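## Task

Take the blank whose end is painted yellow and set it in the milling vise, resting on the two low parallel bars between the jaws, either right side up or flipped over relative to how it sat on its plate. Its long side must bear against the fixed jaw (the end block without hoses) and its unpainted end must bear against the work stop (the short rod between the jaws). All other blanks must finish entirely on their original plate, right side up or flipped, not resting on another blank or on a plate pin; otherwise the task fails. It only counts if the blank stays put without the robot holding it, and anything the robot is touching at the end must not drop more than about a fingernail's width once released, or the task fails.

## Robot and tools

Robot: a single six-joint arm (upper arm 413 mm, forearm 437 mm; FANUC CRX-style) carrying a Robotiq 140 two-finger gripper with a wrist camera. There is only one arm, so every motion argument is one list of numbers for that arm. Its base may sit slightly tilted on the table. Joint ranges in rad, base outward: waist -3.491 to 3.491, shoulder -3.140 to 3.140, elbow -1.187 to 4.328, forearm roll -3.316 to 3.316, wrist pitch -3.140 to 3.140, wrist roll -3.927 to 3.927.

Frames. Results report end_effector_position (metres) and end_effector_quat_wxyz in the scene frame: origin on the table surface beneath the base, +z upward, +y to the left when facing along +x. At long reach the printed position can be somewhat wrong. The gripper frame has the fingers pointing along its +z and closing along its y. The reported point lies between the pads when shut; closed fingertips stick out about 33 mm past it, open ones about 9 mm, and the tips travel roughly 24 mm farther out while closing, so keep clearance above surfaces.

execute_actions(actions): actions is a list of actions; each action is a table of at most 15 rows, each row run for one 1/30 s step, and a short table repeats its final row until 15 steps (0.5 s) are done. A row is 9 numbers in [-1, 1]: dx, dy, dz, rx, ry, rz, position, force_limit, speed. The first six are an offset, not a pose: a displacement in the gripper's own axes from where the gripper was measured when that action began (for a call's first action, the last pose a result reported). Every row refers back to that same start, not to the row before. Scale: 1.0 equals 0.6 m for dx/dy/dz and 180 degrees for the rotation vector rx/ry/rz. Each step the commanded pose is clipped to within 70 mm and 16 degrees of the measured pose, so large offsets need several actions; afterwards the arm only continues as far as the last clipped pose. The last three numbers are absolute gripper settings: position +1 fully open (140 mm), about -0.8 pads touching, -1 close until blocked; force_limit -1 about 14 N, 0 about 60 N, +1 about 107 N; speed -1 about 30 mm/s, 0 about 140, +1 about 250. An empty list just returns state and images.

move(target, speed, stop_force, blocking): target is one 9-number row as above, its first six an offset in gripper axes from the pose in the latest result that reports one; the gripper part is sent at the start. The gripper follows a straight path lasting 0.5 to 10 s (cut off at 10 s), turning the shorter way, and does not avoid obstacles; it can lag, drift and overshoot speed near a straight arm. speed: m/s, 0.002 to 0.5, default 0.25; rotation capped at twice that in rad/s. stop_force: optional, 20 to 80 N, ends the path when push against the motion rises by that much for two steps, then backs off two steps and holds; use it with very slow speed to touch or press, not on rotating moves, and leave it out when pulling away from a contact. Not allowed before 0.2 s of scene time or with blocking=false. blocking=false returns after 0.5 s while motion continues; call wait(0) to check or stop before any other motion. The result adds a move: line with the ending (done, off_target, moving, held, fault, or contact when stop_force ended it) and limits (paced: pose clipped; held: some steps blocked, after which the arm may speed up).

wait(seconds): 0 to 10, holds the last command. stop(): brakes a running move; fingers continue. zoom_image(camera, region): camera cam_high, cam_low or cam_wrist (each image 896x504); region [x0, y0, x1, y1] in pixels from the top-left, at most 504 by 504. read_manual(section): only "licences". finished_scene(scene): integer number of the current scene; irreversible, reports success and gives the next task.

Result lines: object_status 0 moving, 1 blocked while opening, 2 blocked while closing (a grip), 3 reached requested position or pads met. position_measured is in counts, 3 open to 230 shut, not linear. Fingers stay stopped until position changes by at least 0.01; to squeeze harder raise force_limit and switch position between -1 and -0.98. Hand target is where the controller is driving the gripper. A pose unreachable line means the clearance check (which includes the base mount) altered or blocked the command. Flange force is an approximate external force at the gripper, including held weight; no reading near singular poses. MOTOR HOT warns of overheating; an OVER-TEMPERATURE FAULT brakes the arm.

Faults: a joint torque at its load limit (waist, shoulder, elbow 150 N m; forearm roll, wrist pitch, wrist roll 37.6 N m, held weight included) or any outside force of 150 N stops the arm for 10 seconds and drops the rest of the call. The arm is stiff, so commanding even slightly past a firm surface can fault; approach slowly, ideally with stop_force.

Typical order: empty call to look, find the colored blank, open, descend around it, close with position -1 and confirm object_status 2, lift clear, carry to the vise, lower onto the parallels, slide gently against the fixed jaw and then the work stop, open, back away, verify with cameras, then finished_scene. Parts may be briefly tugged. Avoid dropping, slamming, hard pushes, disturbing other blanks, or knocking anything off the table.

Each tool is called after "Request:" as name(argument=value, ...) on one line, values as JSON.

## Session

Request:
execute_actions(actions=[])

Scene clock: 0.00 s.
end_effector_position=(+0.7758, +0.2098, +0.1865) position_measured=3 object_status=3 end_effector_quat_wxyz=(-0.040, +0.811, -0.556, -0.176)
Joint positions: [ 0.415  0.99   1.177  0.23  -1.785 -0.195]
Joint velocities: [ 0.     0.001  0.     0.     0.    -0.   ]
Flange force (N, the push that the arm receives, along the gripper's own x y z axes): no reading
Hand target: +0.776, +0.210, +0.186; -0.040, +0.811, -0.556, -0.176

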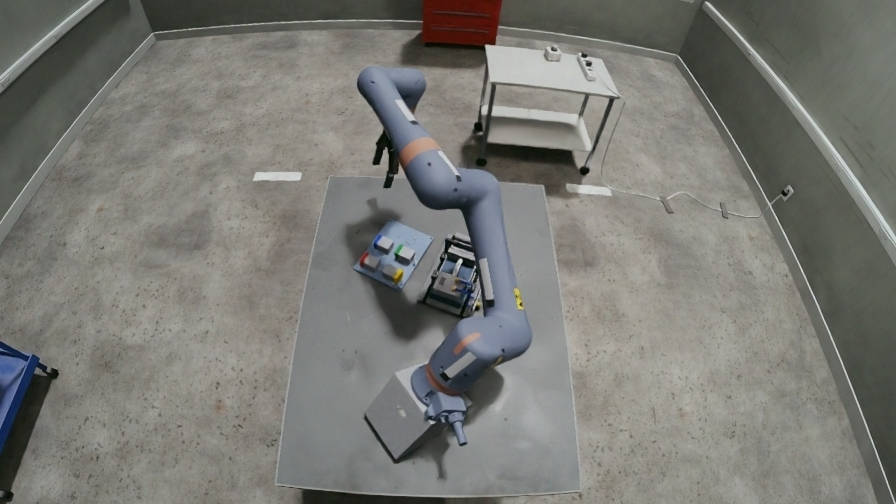

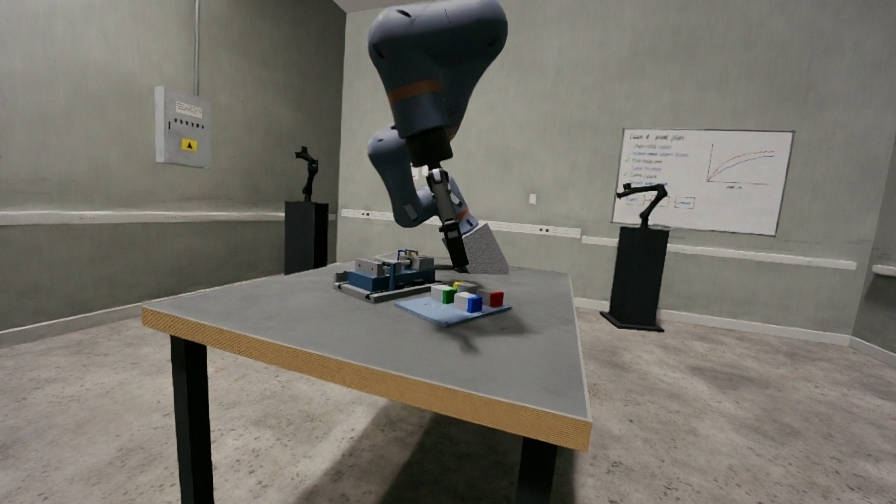

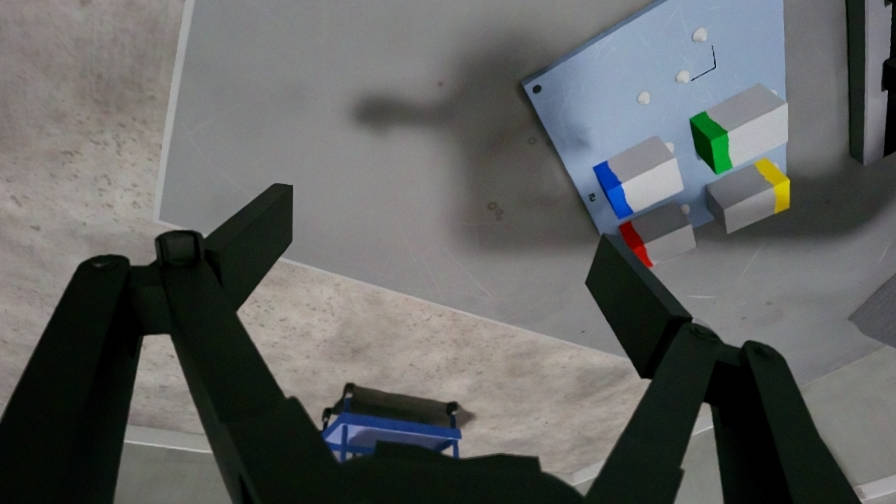

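Request:
zoom_image(camera="cam_high", region=[340, 200, 500, 330])

Request:
zoom_image(camera="cam_low", region=[325, 235, 520, 335])

Region (340, 200, 500, 330) of cam_high's 896x504 image, scaled by 3.150, with more detail than that image has; it fills the top 410 rows of this view, and the rest is white.

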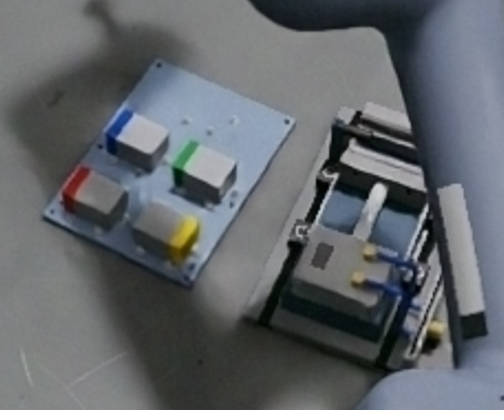

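Region (325, 235, 520, 335) of cam_low's 896x504 image, scaled by 2.585, with more detail than that image has; it fills the top 258 rows of this view, and the rest is white.

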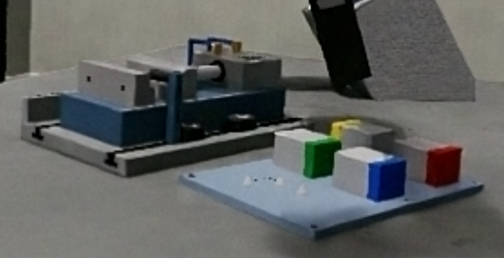

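Request:
move(target=[-0.0273,0.5297,0.1665,0.0843,0.0838,0.2588,0,0,0], speed=0.3)

Request:
zoom_image(camera="cam_wrist", region=[330, 90, 580, 340])

Scene clock: 20.17 s.
end_effector_position=(+0.4553, +0.1305, +0.1404) position_measured=129 object_status=3 end_effector_quat_wxyz=(+0.000, -0.531, +0.848, +0.001)
Joint positions: [ 0.79   0.133 -0.581  0.606 -1.15  -1.761]
Joint velocities: [ 0.    -0.    -0.001 -0.     0.    -0.003]
Flange force (N, the push that the arm receives, along the gripper's own x y z axes): [-0.1 -2.6 2.8]
Hand target: +0.455, +0.131, +0.140; +0.000, -0.531, +0.848, +0.001
Off the commanded pose: 0.001 m, 0 deg.
move: done

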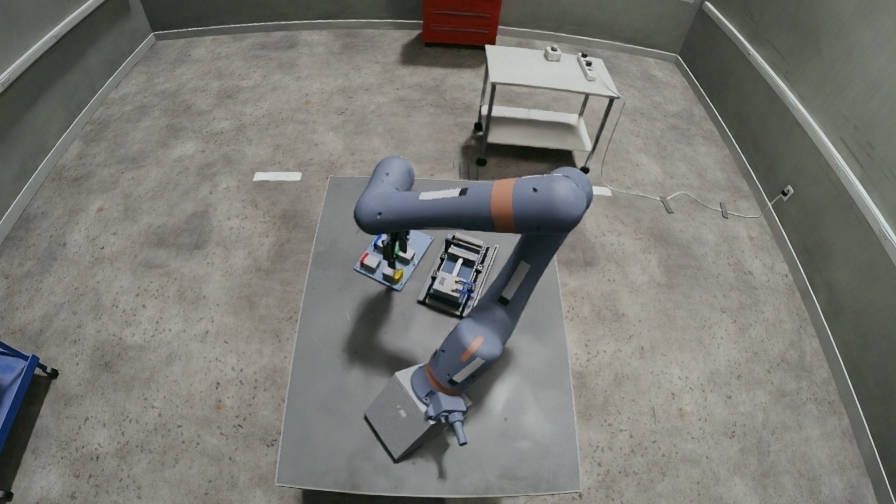

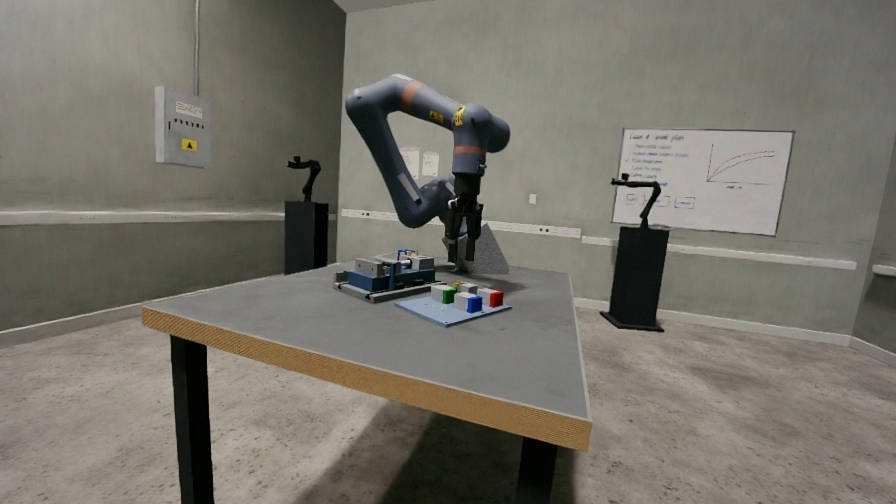

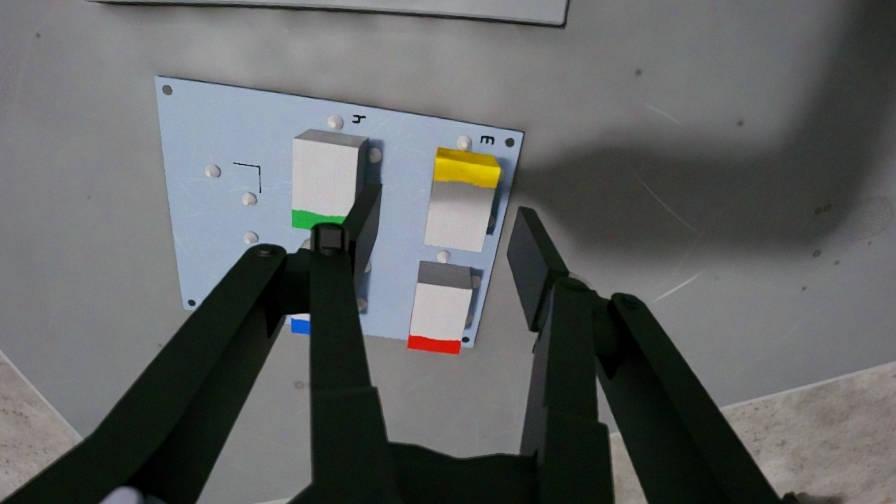

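Region (330, 90, 580, 340) of cam_wrist's 896x504 image, scaled by 2.016, with more detail than that image has.

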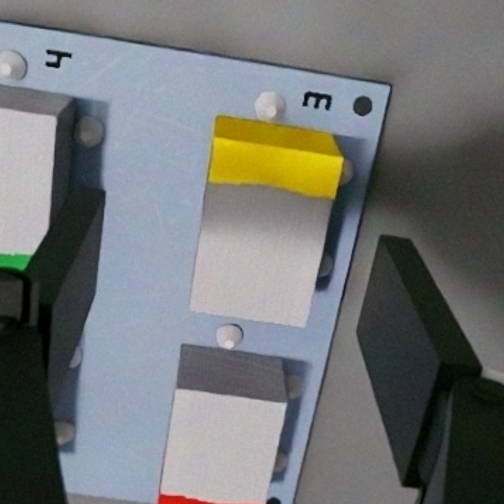

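Request:
move(target=[-0.02,0.018,0.097,0,0,0,0,0,0], speed=0.2)

Request:
zoom_image(camera="cam_wrist", region=[330, 90, 580, 340])

Request:
zoom_image(camera="cam_low", region=[420, 250, 520, 320])

Scene clock: 29.67 s.
end_effector_position=(+0.4508, +0.1462, +0.0823) position_measured=129 object_status=3 end_effector_quat_wxyz=(+0.000, -0.531, +0.848, +0.001)
Joint positions: [ 0.731  0.229 -0.638  0.679 -1.003 -1.827]
Joint velocities: [-0.     0.001 -0.     0.     0.    -0.   ]
Flange force (N, the push that the arm receives, along the gripper's own x y z axes): [2.4 -0.6 3.1]
Hand target: +0.451, +0.146, +0.082; +0.000, -0.531, +0.848, +0.001
Off the commanded pose: 0.000 m, 0 deg.
move: done

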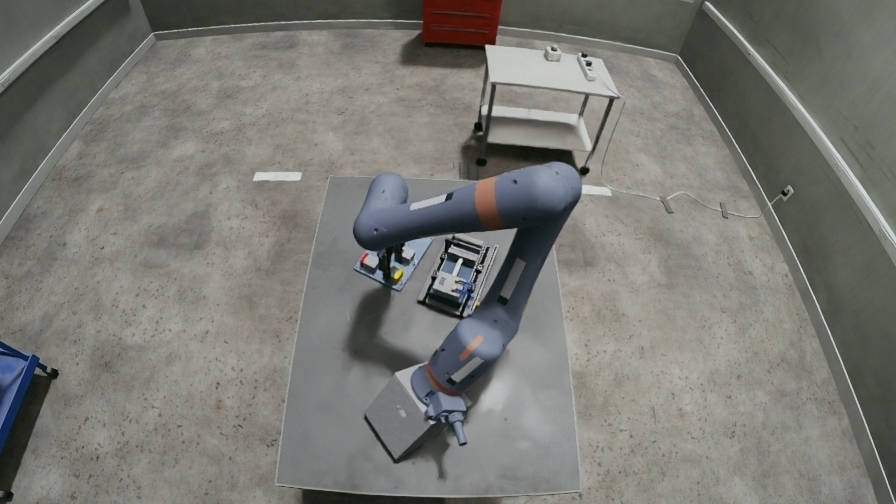

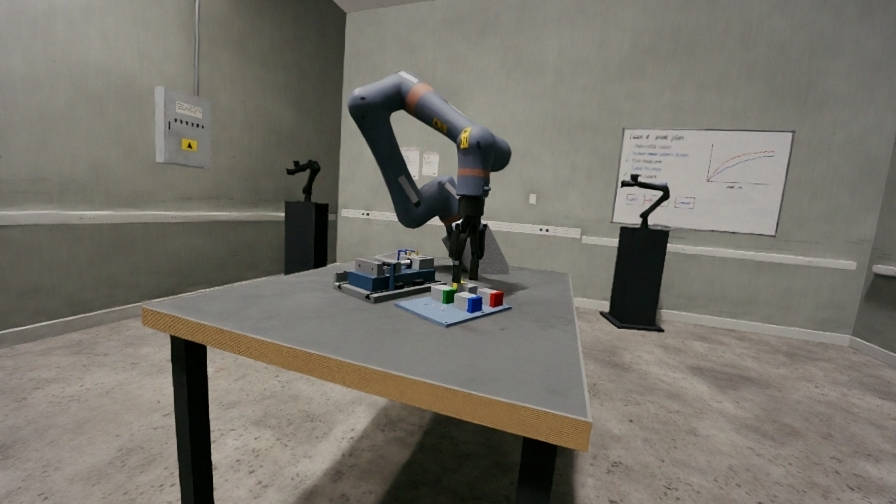

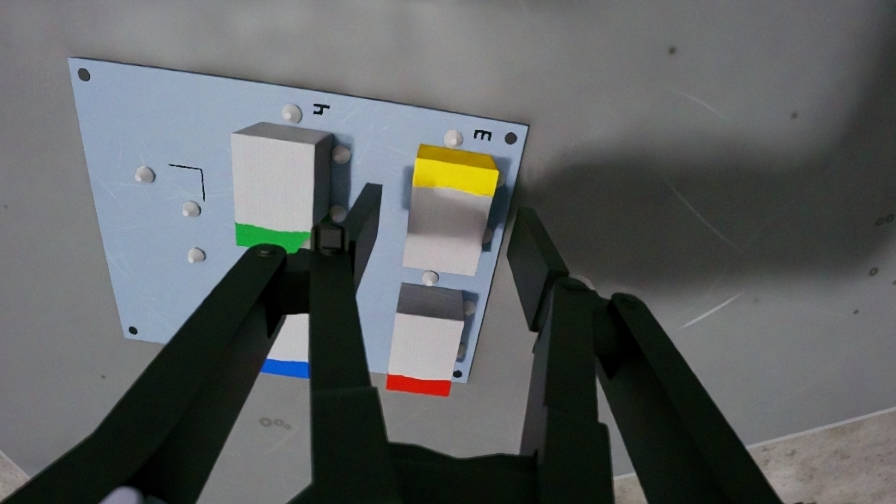

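Region (330, 90, 580, 340) of cam_wrist's 896x504 image, scaled by 2.016, with more detail than that image has.

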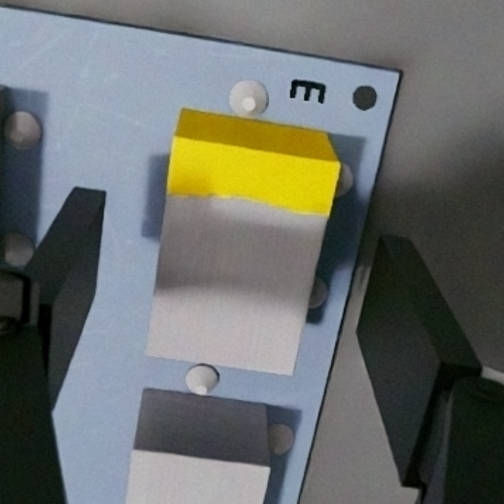

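Region (420, 250, 520, 320) of cam_low's 896x504 image, scaled by 5.040, with more detail than that image has; it fills the top 353 rows of this view, and the rest is white.

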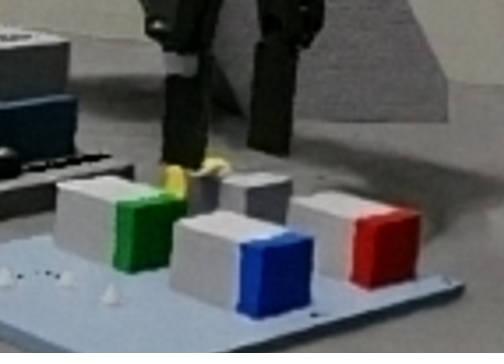

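Request:
move(target=[0,0.0015,0.0345,0,0,-0.004,-0.15,0.2,0], speed=0.1)

Request:
execute_actions(actions=[[[0,0,0,0,0,0,-1,0.3,-0.6]]])

Scene clock: 37.67 s.
end_effector_position=(+0.4499, +0.1466, +0.0616) position_measured=148 object_status=3 end_effector_quat_wxyz=(+0.000, -0.536, +0.844, +0.001)
Joint positions: [ 0.701  0.258 -0.659  0.715 -0.952 -1.836]
Joint velocities: [-0.     0.     0.    -0.     0.     0.001]
Flange force (N, the push that the arm receives, along the gripper's own x y z axes): [1.3 -1.3 2.9]
Hand target: +0.450, +0.147, +0.062; +0.000, -0.536, +0.844, +0.001
Off the commanded pose: 0.000 m, 0 deg.
move: done

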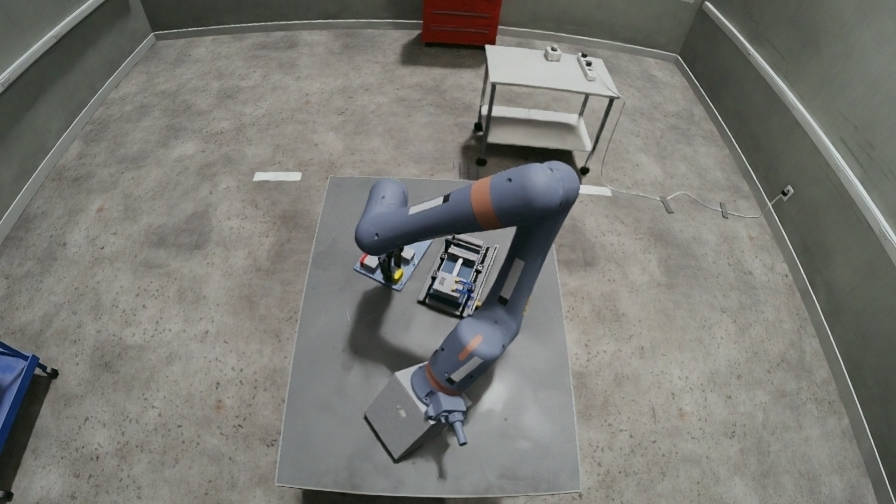

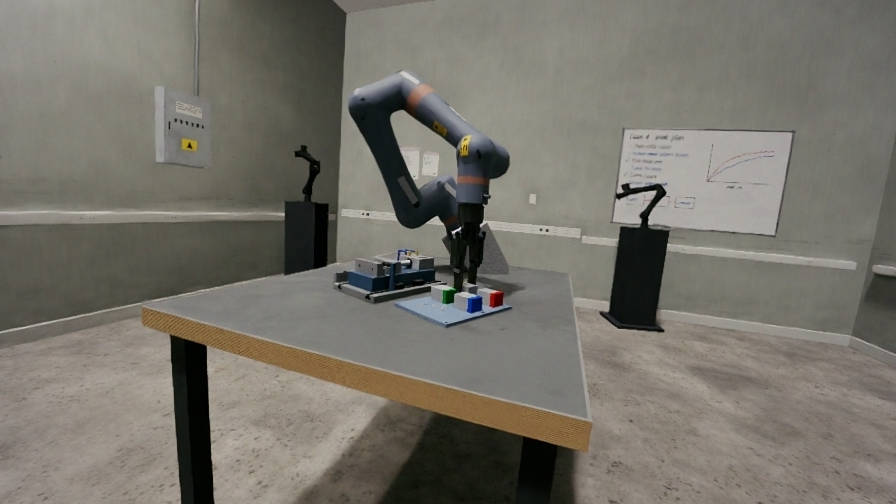

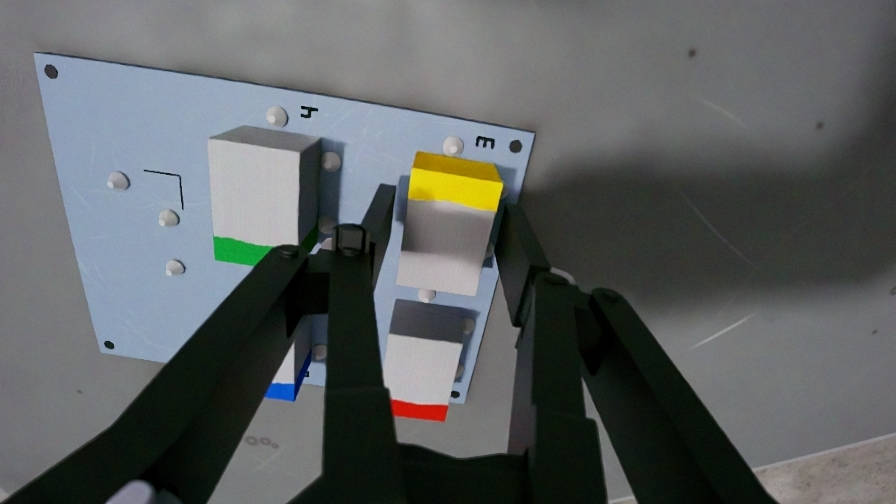

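Scene clock: 38.17 s.
end_effector_position=(+0.4500, +0.1466, +0.0616) position_measured=174 object_status=0 end_effector_quat_wxyz=(+0.001, -0.536, +0.844, +0.001)
Joint positions: [ 0.701  0.258 -0.659  0.715 -0.952 -1.836]
Joint velocities: [-0.    -0.     0.    -0.    -0.    -0.001]
Flange force (N, the push that the arm receives, along the gripper's own x y z axes): [9.0 3.2 -31.3]
Hand target: +0.450, +0.147, +0.062; +0.000, -0.536, +0.844, +0.001
Off the commanded pose: 0.000 m, 0 deg.

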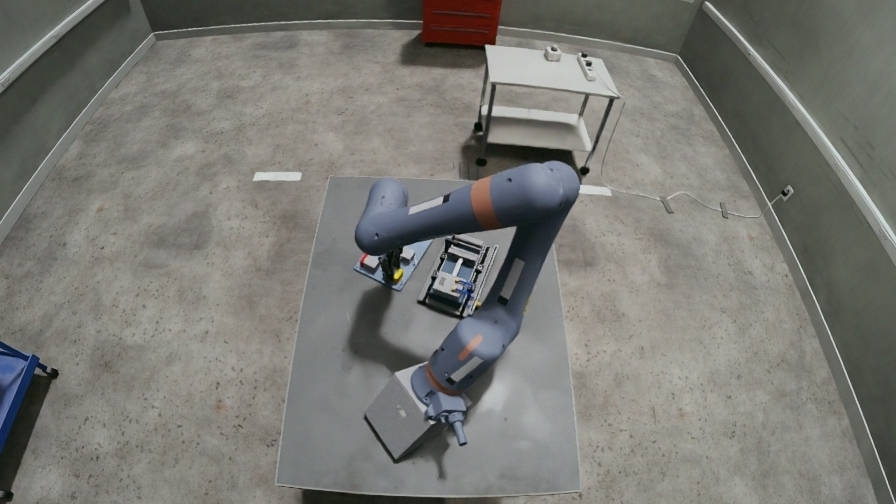

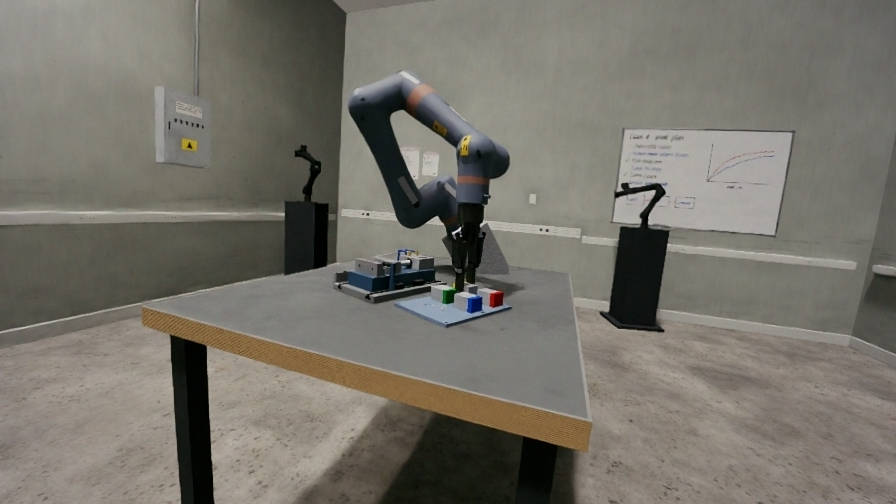

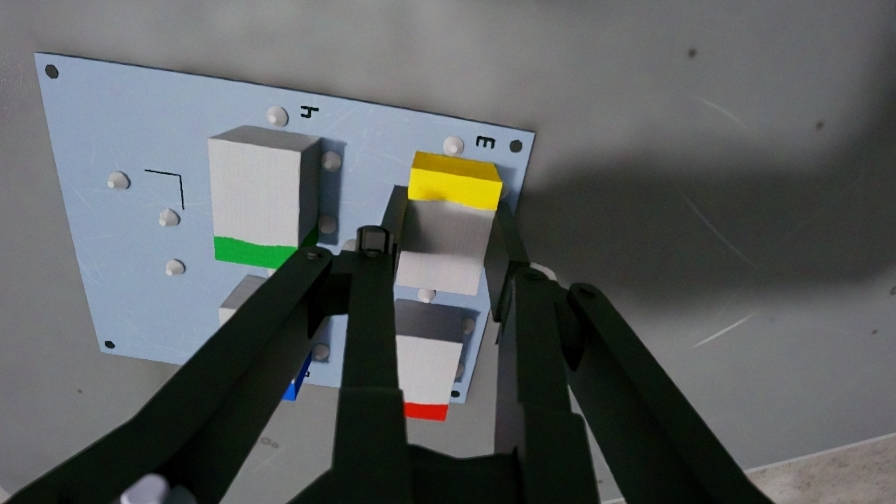

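Request:
zoom_image(camera="cam_low", region=[430, 260, 500, 310])

Request:
zoom_image(camera="cam_low", region=[340, 240, 440, 305])

Request:
zoom_image(camera="cam_high", region=[410, 225, 510, 325])

Region (430, 260, 500, 310) of cam_low's 896x504 image, scaled by 7.200, with more detail than that image has; it fills the top 360 rows of this view, and the rest is white.

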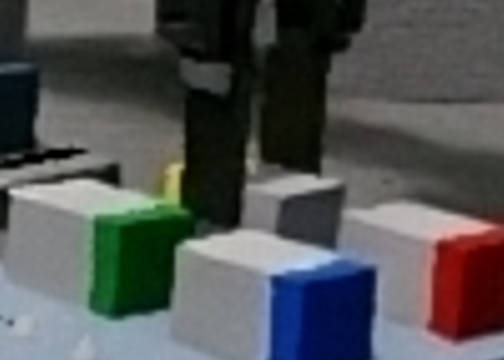

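Region (340, 240, 440, 305) of cam_low's 896x504 image, scaled by 5.040, with more detail than that image has; it fills the top 328 rows of this view, and the rest is white.

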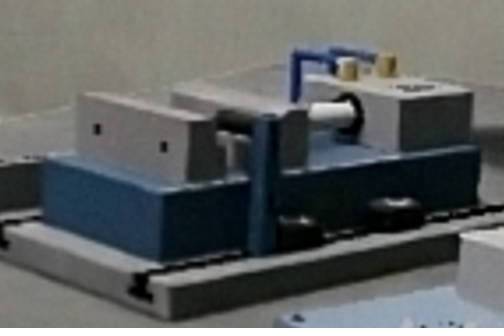

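Region (410, 225, 510, 325) of cam_high's 896x504 image, scaled by 5.040, with more detail than that image has.

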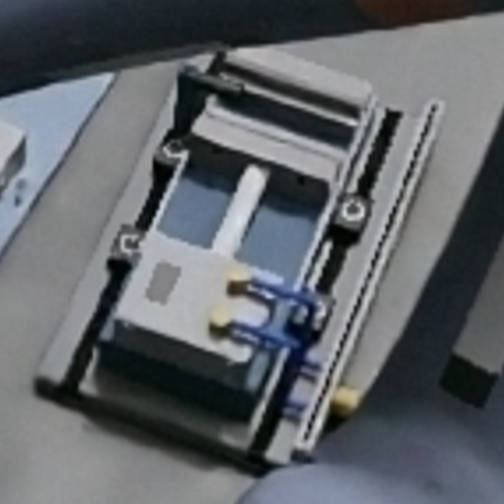

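Request:
execute_actions(actions=[[[0,0,0,0,0,0,-0.29,0.3,0],[0,0,0,0,0,0,-0.29,0.3,0],[0,0,0,0,0,0,-0.29,0.3,0],[0,0,0,0,0,0,-0.29,0.3,0],[0,0,-0.001,0,0,0,-0.29,0.3,0],[0,0,-0.0025,0,0,0,-0.29,0.3,0],[0,0,-0.004,0,0,0,-0.29,0.3,0],[0,0,-0.005,0,0,0,-0.29,0.3,0]],[[0,0,0,0,0,0,-1,0.3,-0.5]]])

Request:
move(target=[0,0,-0.18,0,0,0,-1,0.3,-0.5], speed=0.25)

Request:
zoom_image(camera="cam_low", region=[435, 220, 505, 270])

Scene clock: 55.23 s.
end_effector_position=(+0.4500, +0.1467, +0.0647) position_measured=175 object_status=2 end_effector_quat_wxyz=(+0.001, -0.536, +0.844, +0.001)
Joint positions: [ 0.705  0.253 -0.656  0.709 -0.959 -1.833]
Joint velocities: [ 0.  0.  0.  0.  0. -0.]
Flange force (N, the push that the arm receives, along the gripper's own x y z axes): [8.7 1.8 -21.0]
Flange force at the end of the 1st action (N, along the gripper's axes at the end of the call): [1.5 -1.4 3.0]
Hand target: +0.450, +0.147, +0.065; +0.000, -0.536, +0.844, +0.001
Off the commanded pose: 0.000 m, 0 deg.

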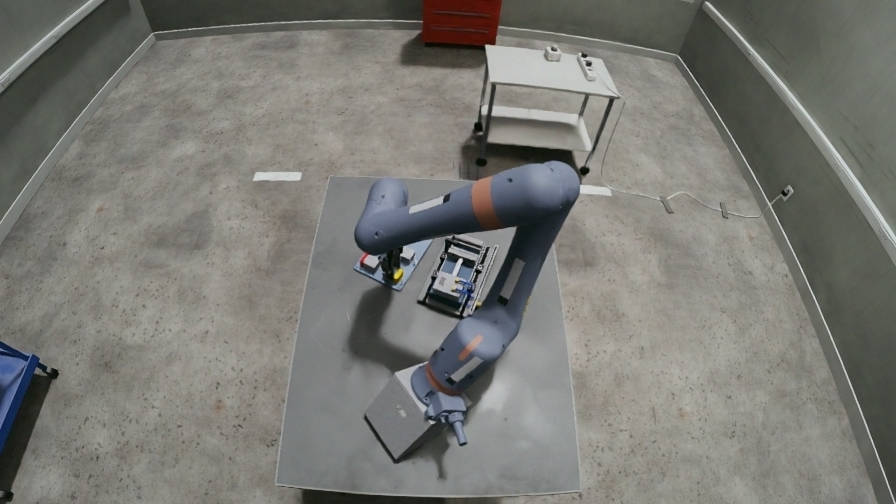

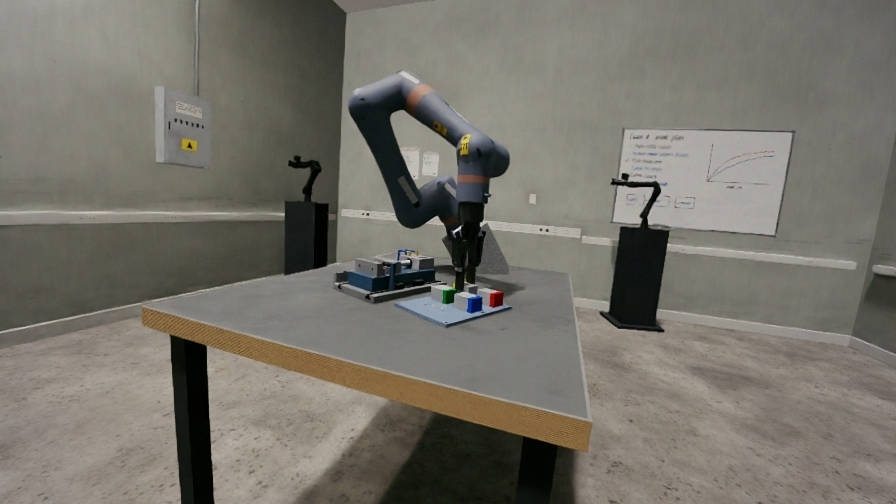

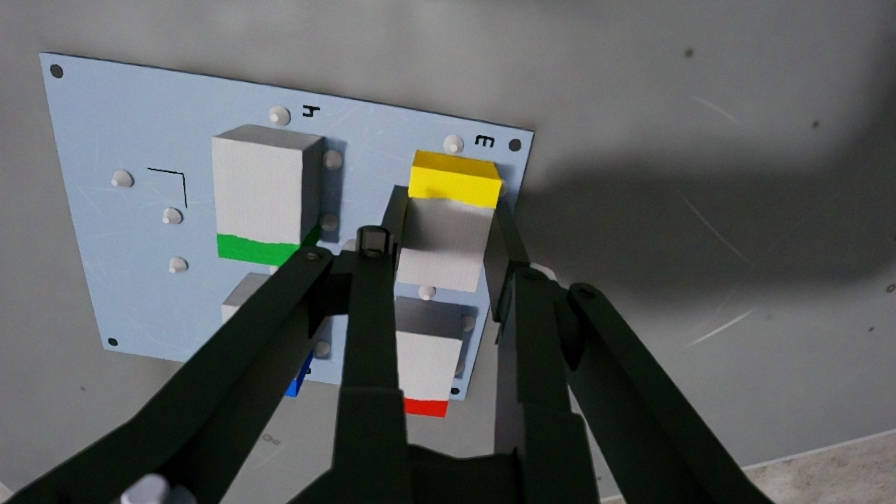

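Scene clock: 56.03 s.
end_effector_position=(+0.4501, +0.1464, +0.1726) position_measured=175 object_status=2 end_effector_quat_wxyz=(+0.001, -0.536, +0.844, +0.001)
Joint positions: [ 0.858  0.131 -0.528  0.568 -1.225 -1.763]
Joint velocities: [ 0.    -0.     0.001  0.    -0.    -0.001]
Flange force (N, the push that the arm receives, along the gripper's own x y z axes): [2.7 0.1 6.7]
Hand target: +0.450, +0.146, +0.173; +0.001, -0.536, +0.844, +0.001
Off the commanded pose: 0.000 m, 0 deg.
move: done

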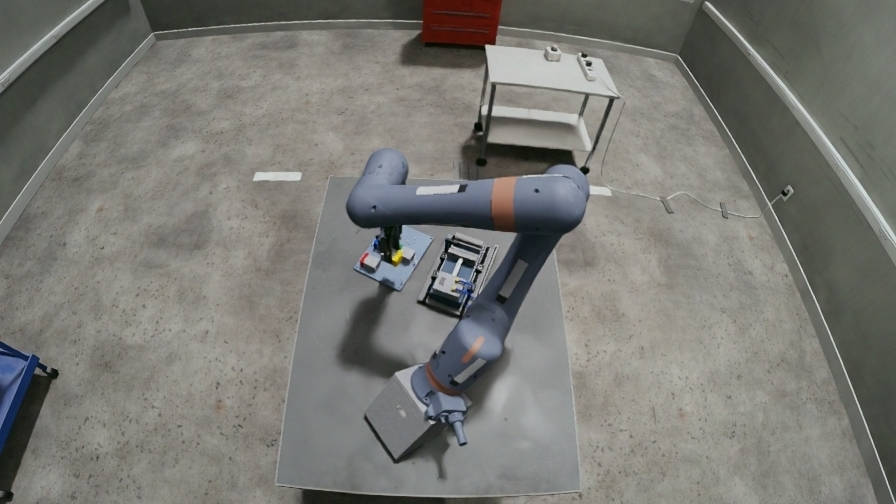

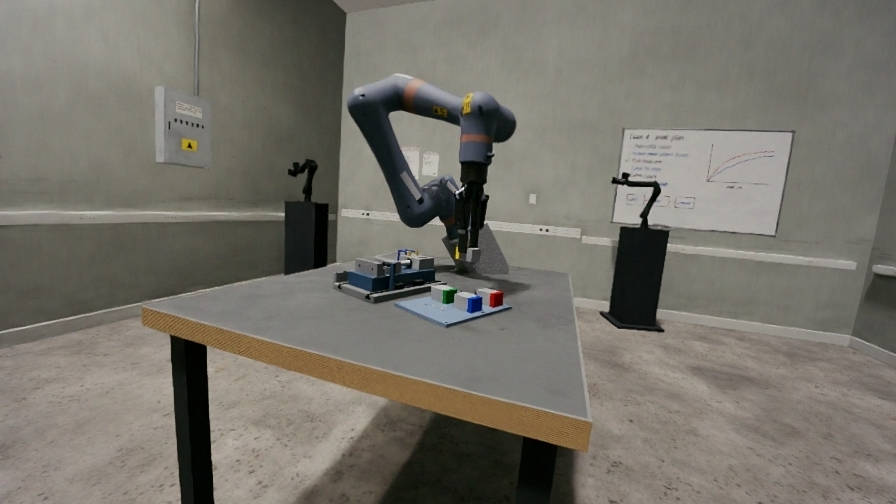

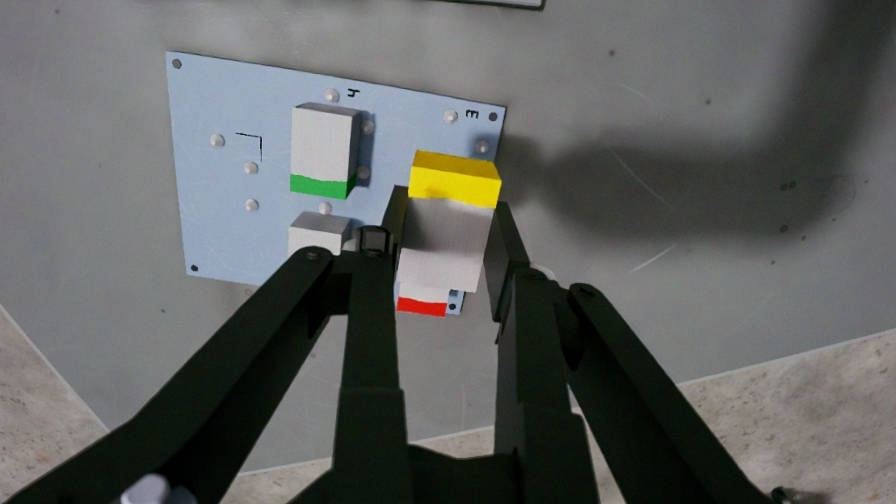

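Region (435, 220, 505, 270) of cam_low's 896x504 image, scaled by 7.200, with more detail than that image has; it fills the top 360 rows of this view, and the rest is white.

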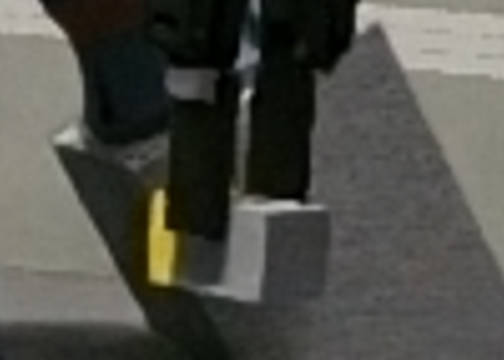

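Request:
move(target=[0.326,-0.308,0.01,0,0,-0.032,-1,0.3,-0.5], speed=0.3)

Request:
zoom_image(camera="cam_wrist", region=[330, 70, 580, 320])

Request:
zoom_image(camera="cam_low", region=[340, 225, 430, 295])

Scene clock: 68.40 s.
end_effector_position=(+0.5341, -0.1097, +0.1664) position_measured=175 object_status=2 end_effector_quat_wxyz=(+0.000, -0.578, +0.816, -0.000)
Joint positions: [ 0.353 -0.144 -0.487  0.622 -1.233 -1.088]
Joint velocities: [-0.001  0.     0.    -0.     0.     0.001]
Flange force (N, the push that the arm receives, along the gripper's own x y z axes): [2.6 -0.1 7.3]
Hand target: +0.534, -0.110, +0.166; +0.000, -0.578, +0.816, -0.000
Off the commanded pose: 0.001 m, 0 deg.
move: done

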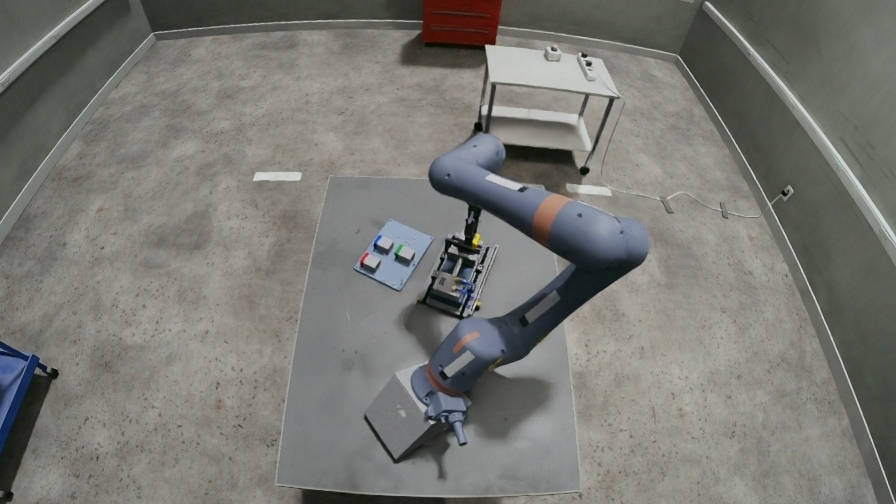

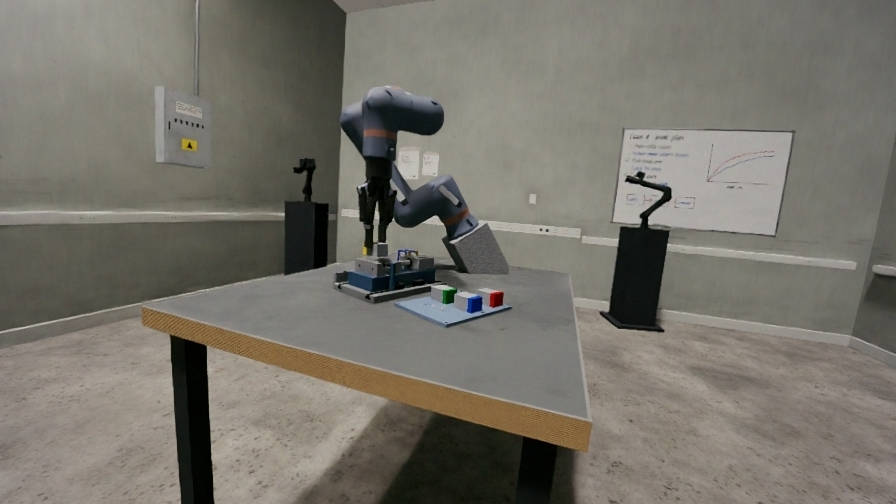

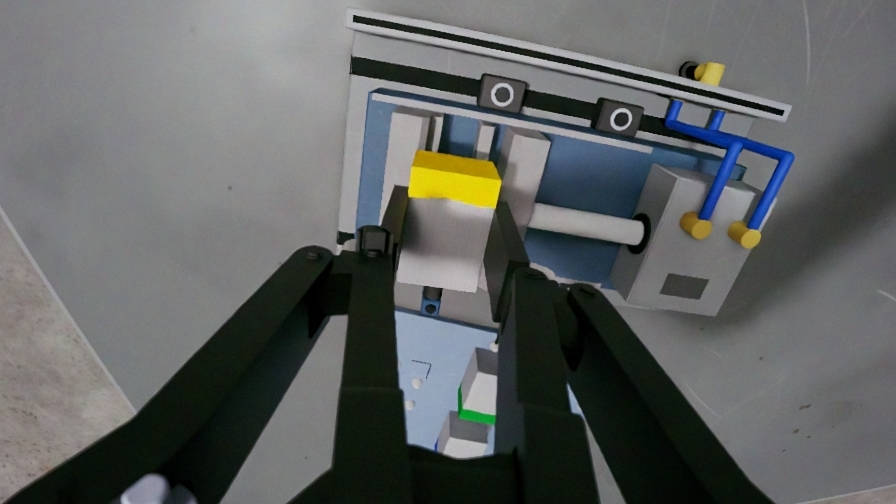

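Region (330, 70, 580, 320) of cam_wrist's 896x504 image, scaled by 2.016, with more detail than that image has.

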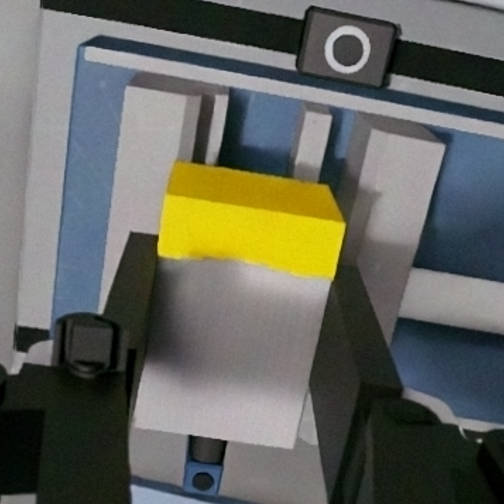

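Region (340, 225, 430, 295) of cam_low's 896x504 image, scaled by 5.600, with more detail than that image has.

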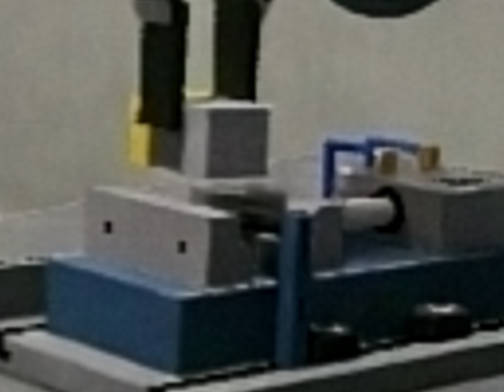

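Request:
move(target=[-0.003,0.0095,0.018,0,0,0.008,-1,0.3,-0.5], speed=0.06)

Request:
zoom_image(camera="cam_wrist", region=[330, 70, 580, 320])

Request:
zoom_image(camera="cam_low", region=[340, 225, 430, 295])

Scene clock: 79.17 s.
end_effector_position=(+0.5293, -0.1060, +0.1556) position_measured=175 object_status=2 end_effector_quat_wxyz=(+0.000, -0.567, +0.823, -0.000)
Joint positions: [ 0.348 -0.141 -0.514  0.628 -1.206 -1.128]
Joint velocities: [-0.    -0.001 -0.     0.001 -0.    -0.001]
Flange force (N, the push that the arm receives, along the gripper's own x y z axes): [2.0 -0.3 6.4]
Hand target: +0.529, -0.106, +0.156; +0.000, -0.567, +0.823, -0.000
Off the commanded pose: 0.000 m, 0 deg.
move: done

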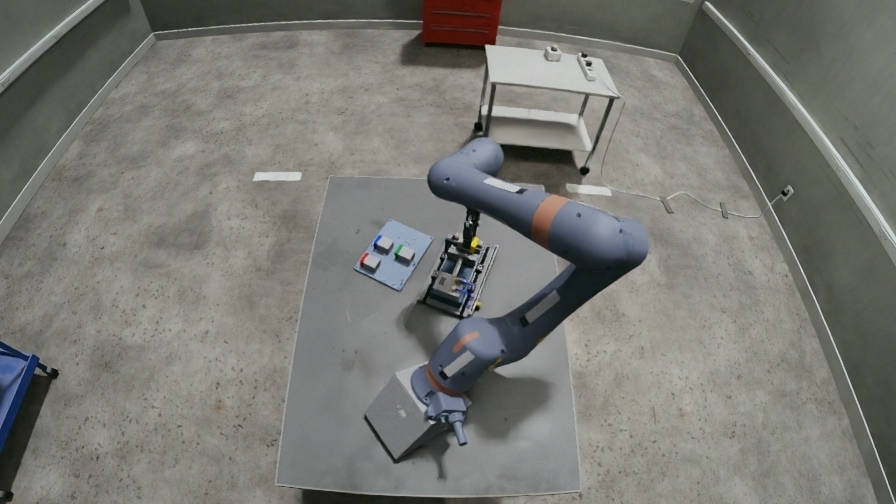

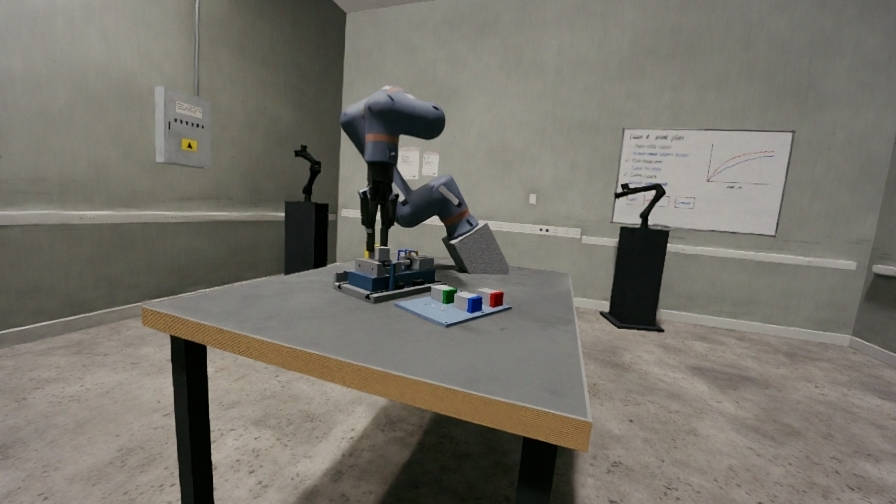

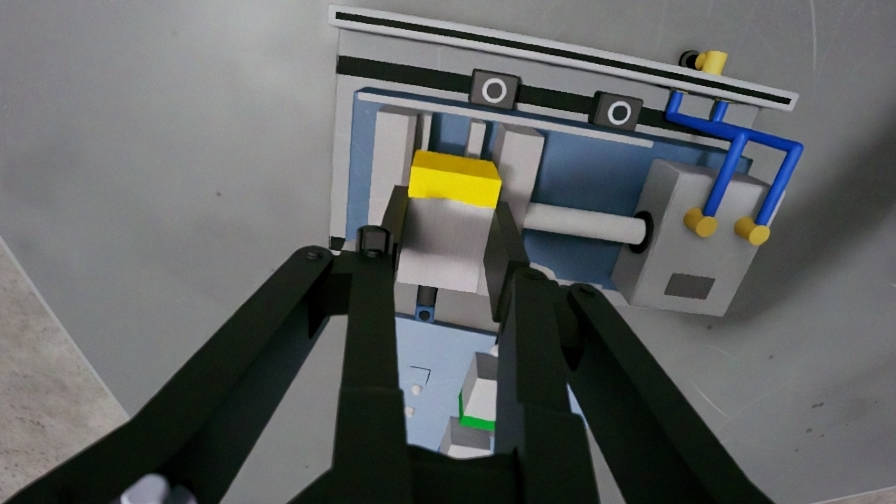

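Region (330, 70, 580, 320) of cam_wrist's 896x504 image, scaled by 2.016, with more detail than that image has.

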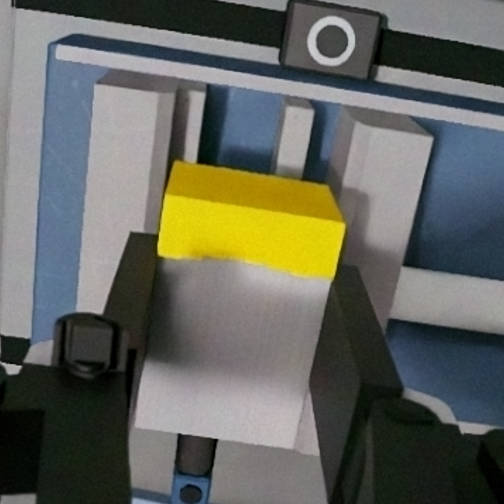

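Region (340, 225, 430, 295) of cam_low's 896x504 image, scaled by 5.600, with more detail than that image has.

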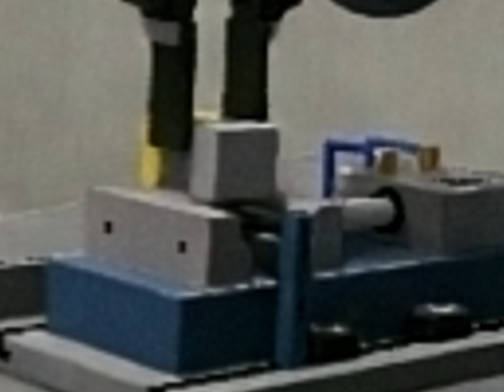

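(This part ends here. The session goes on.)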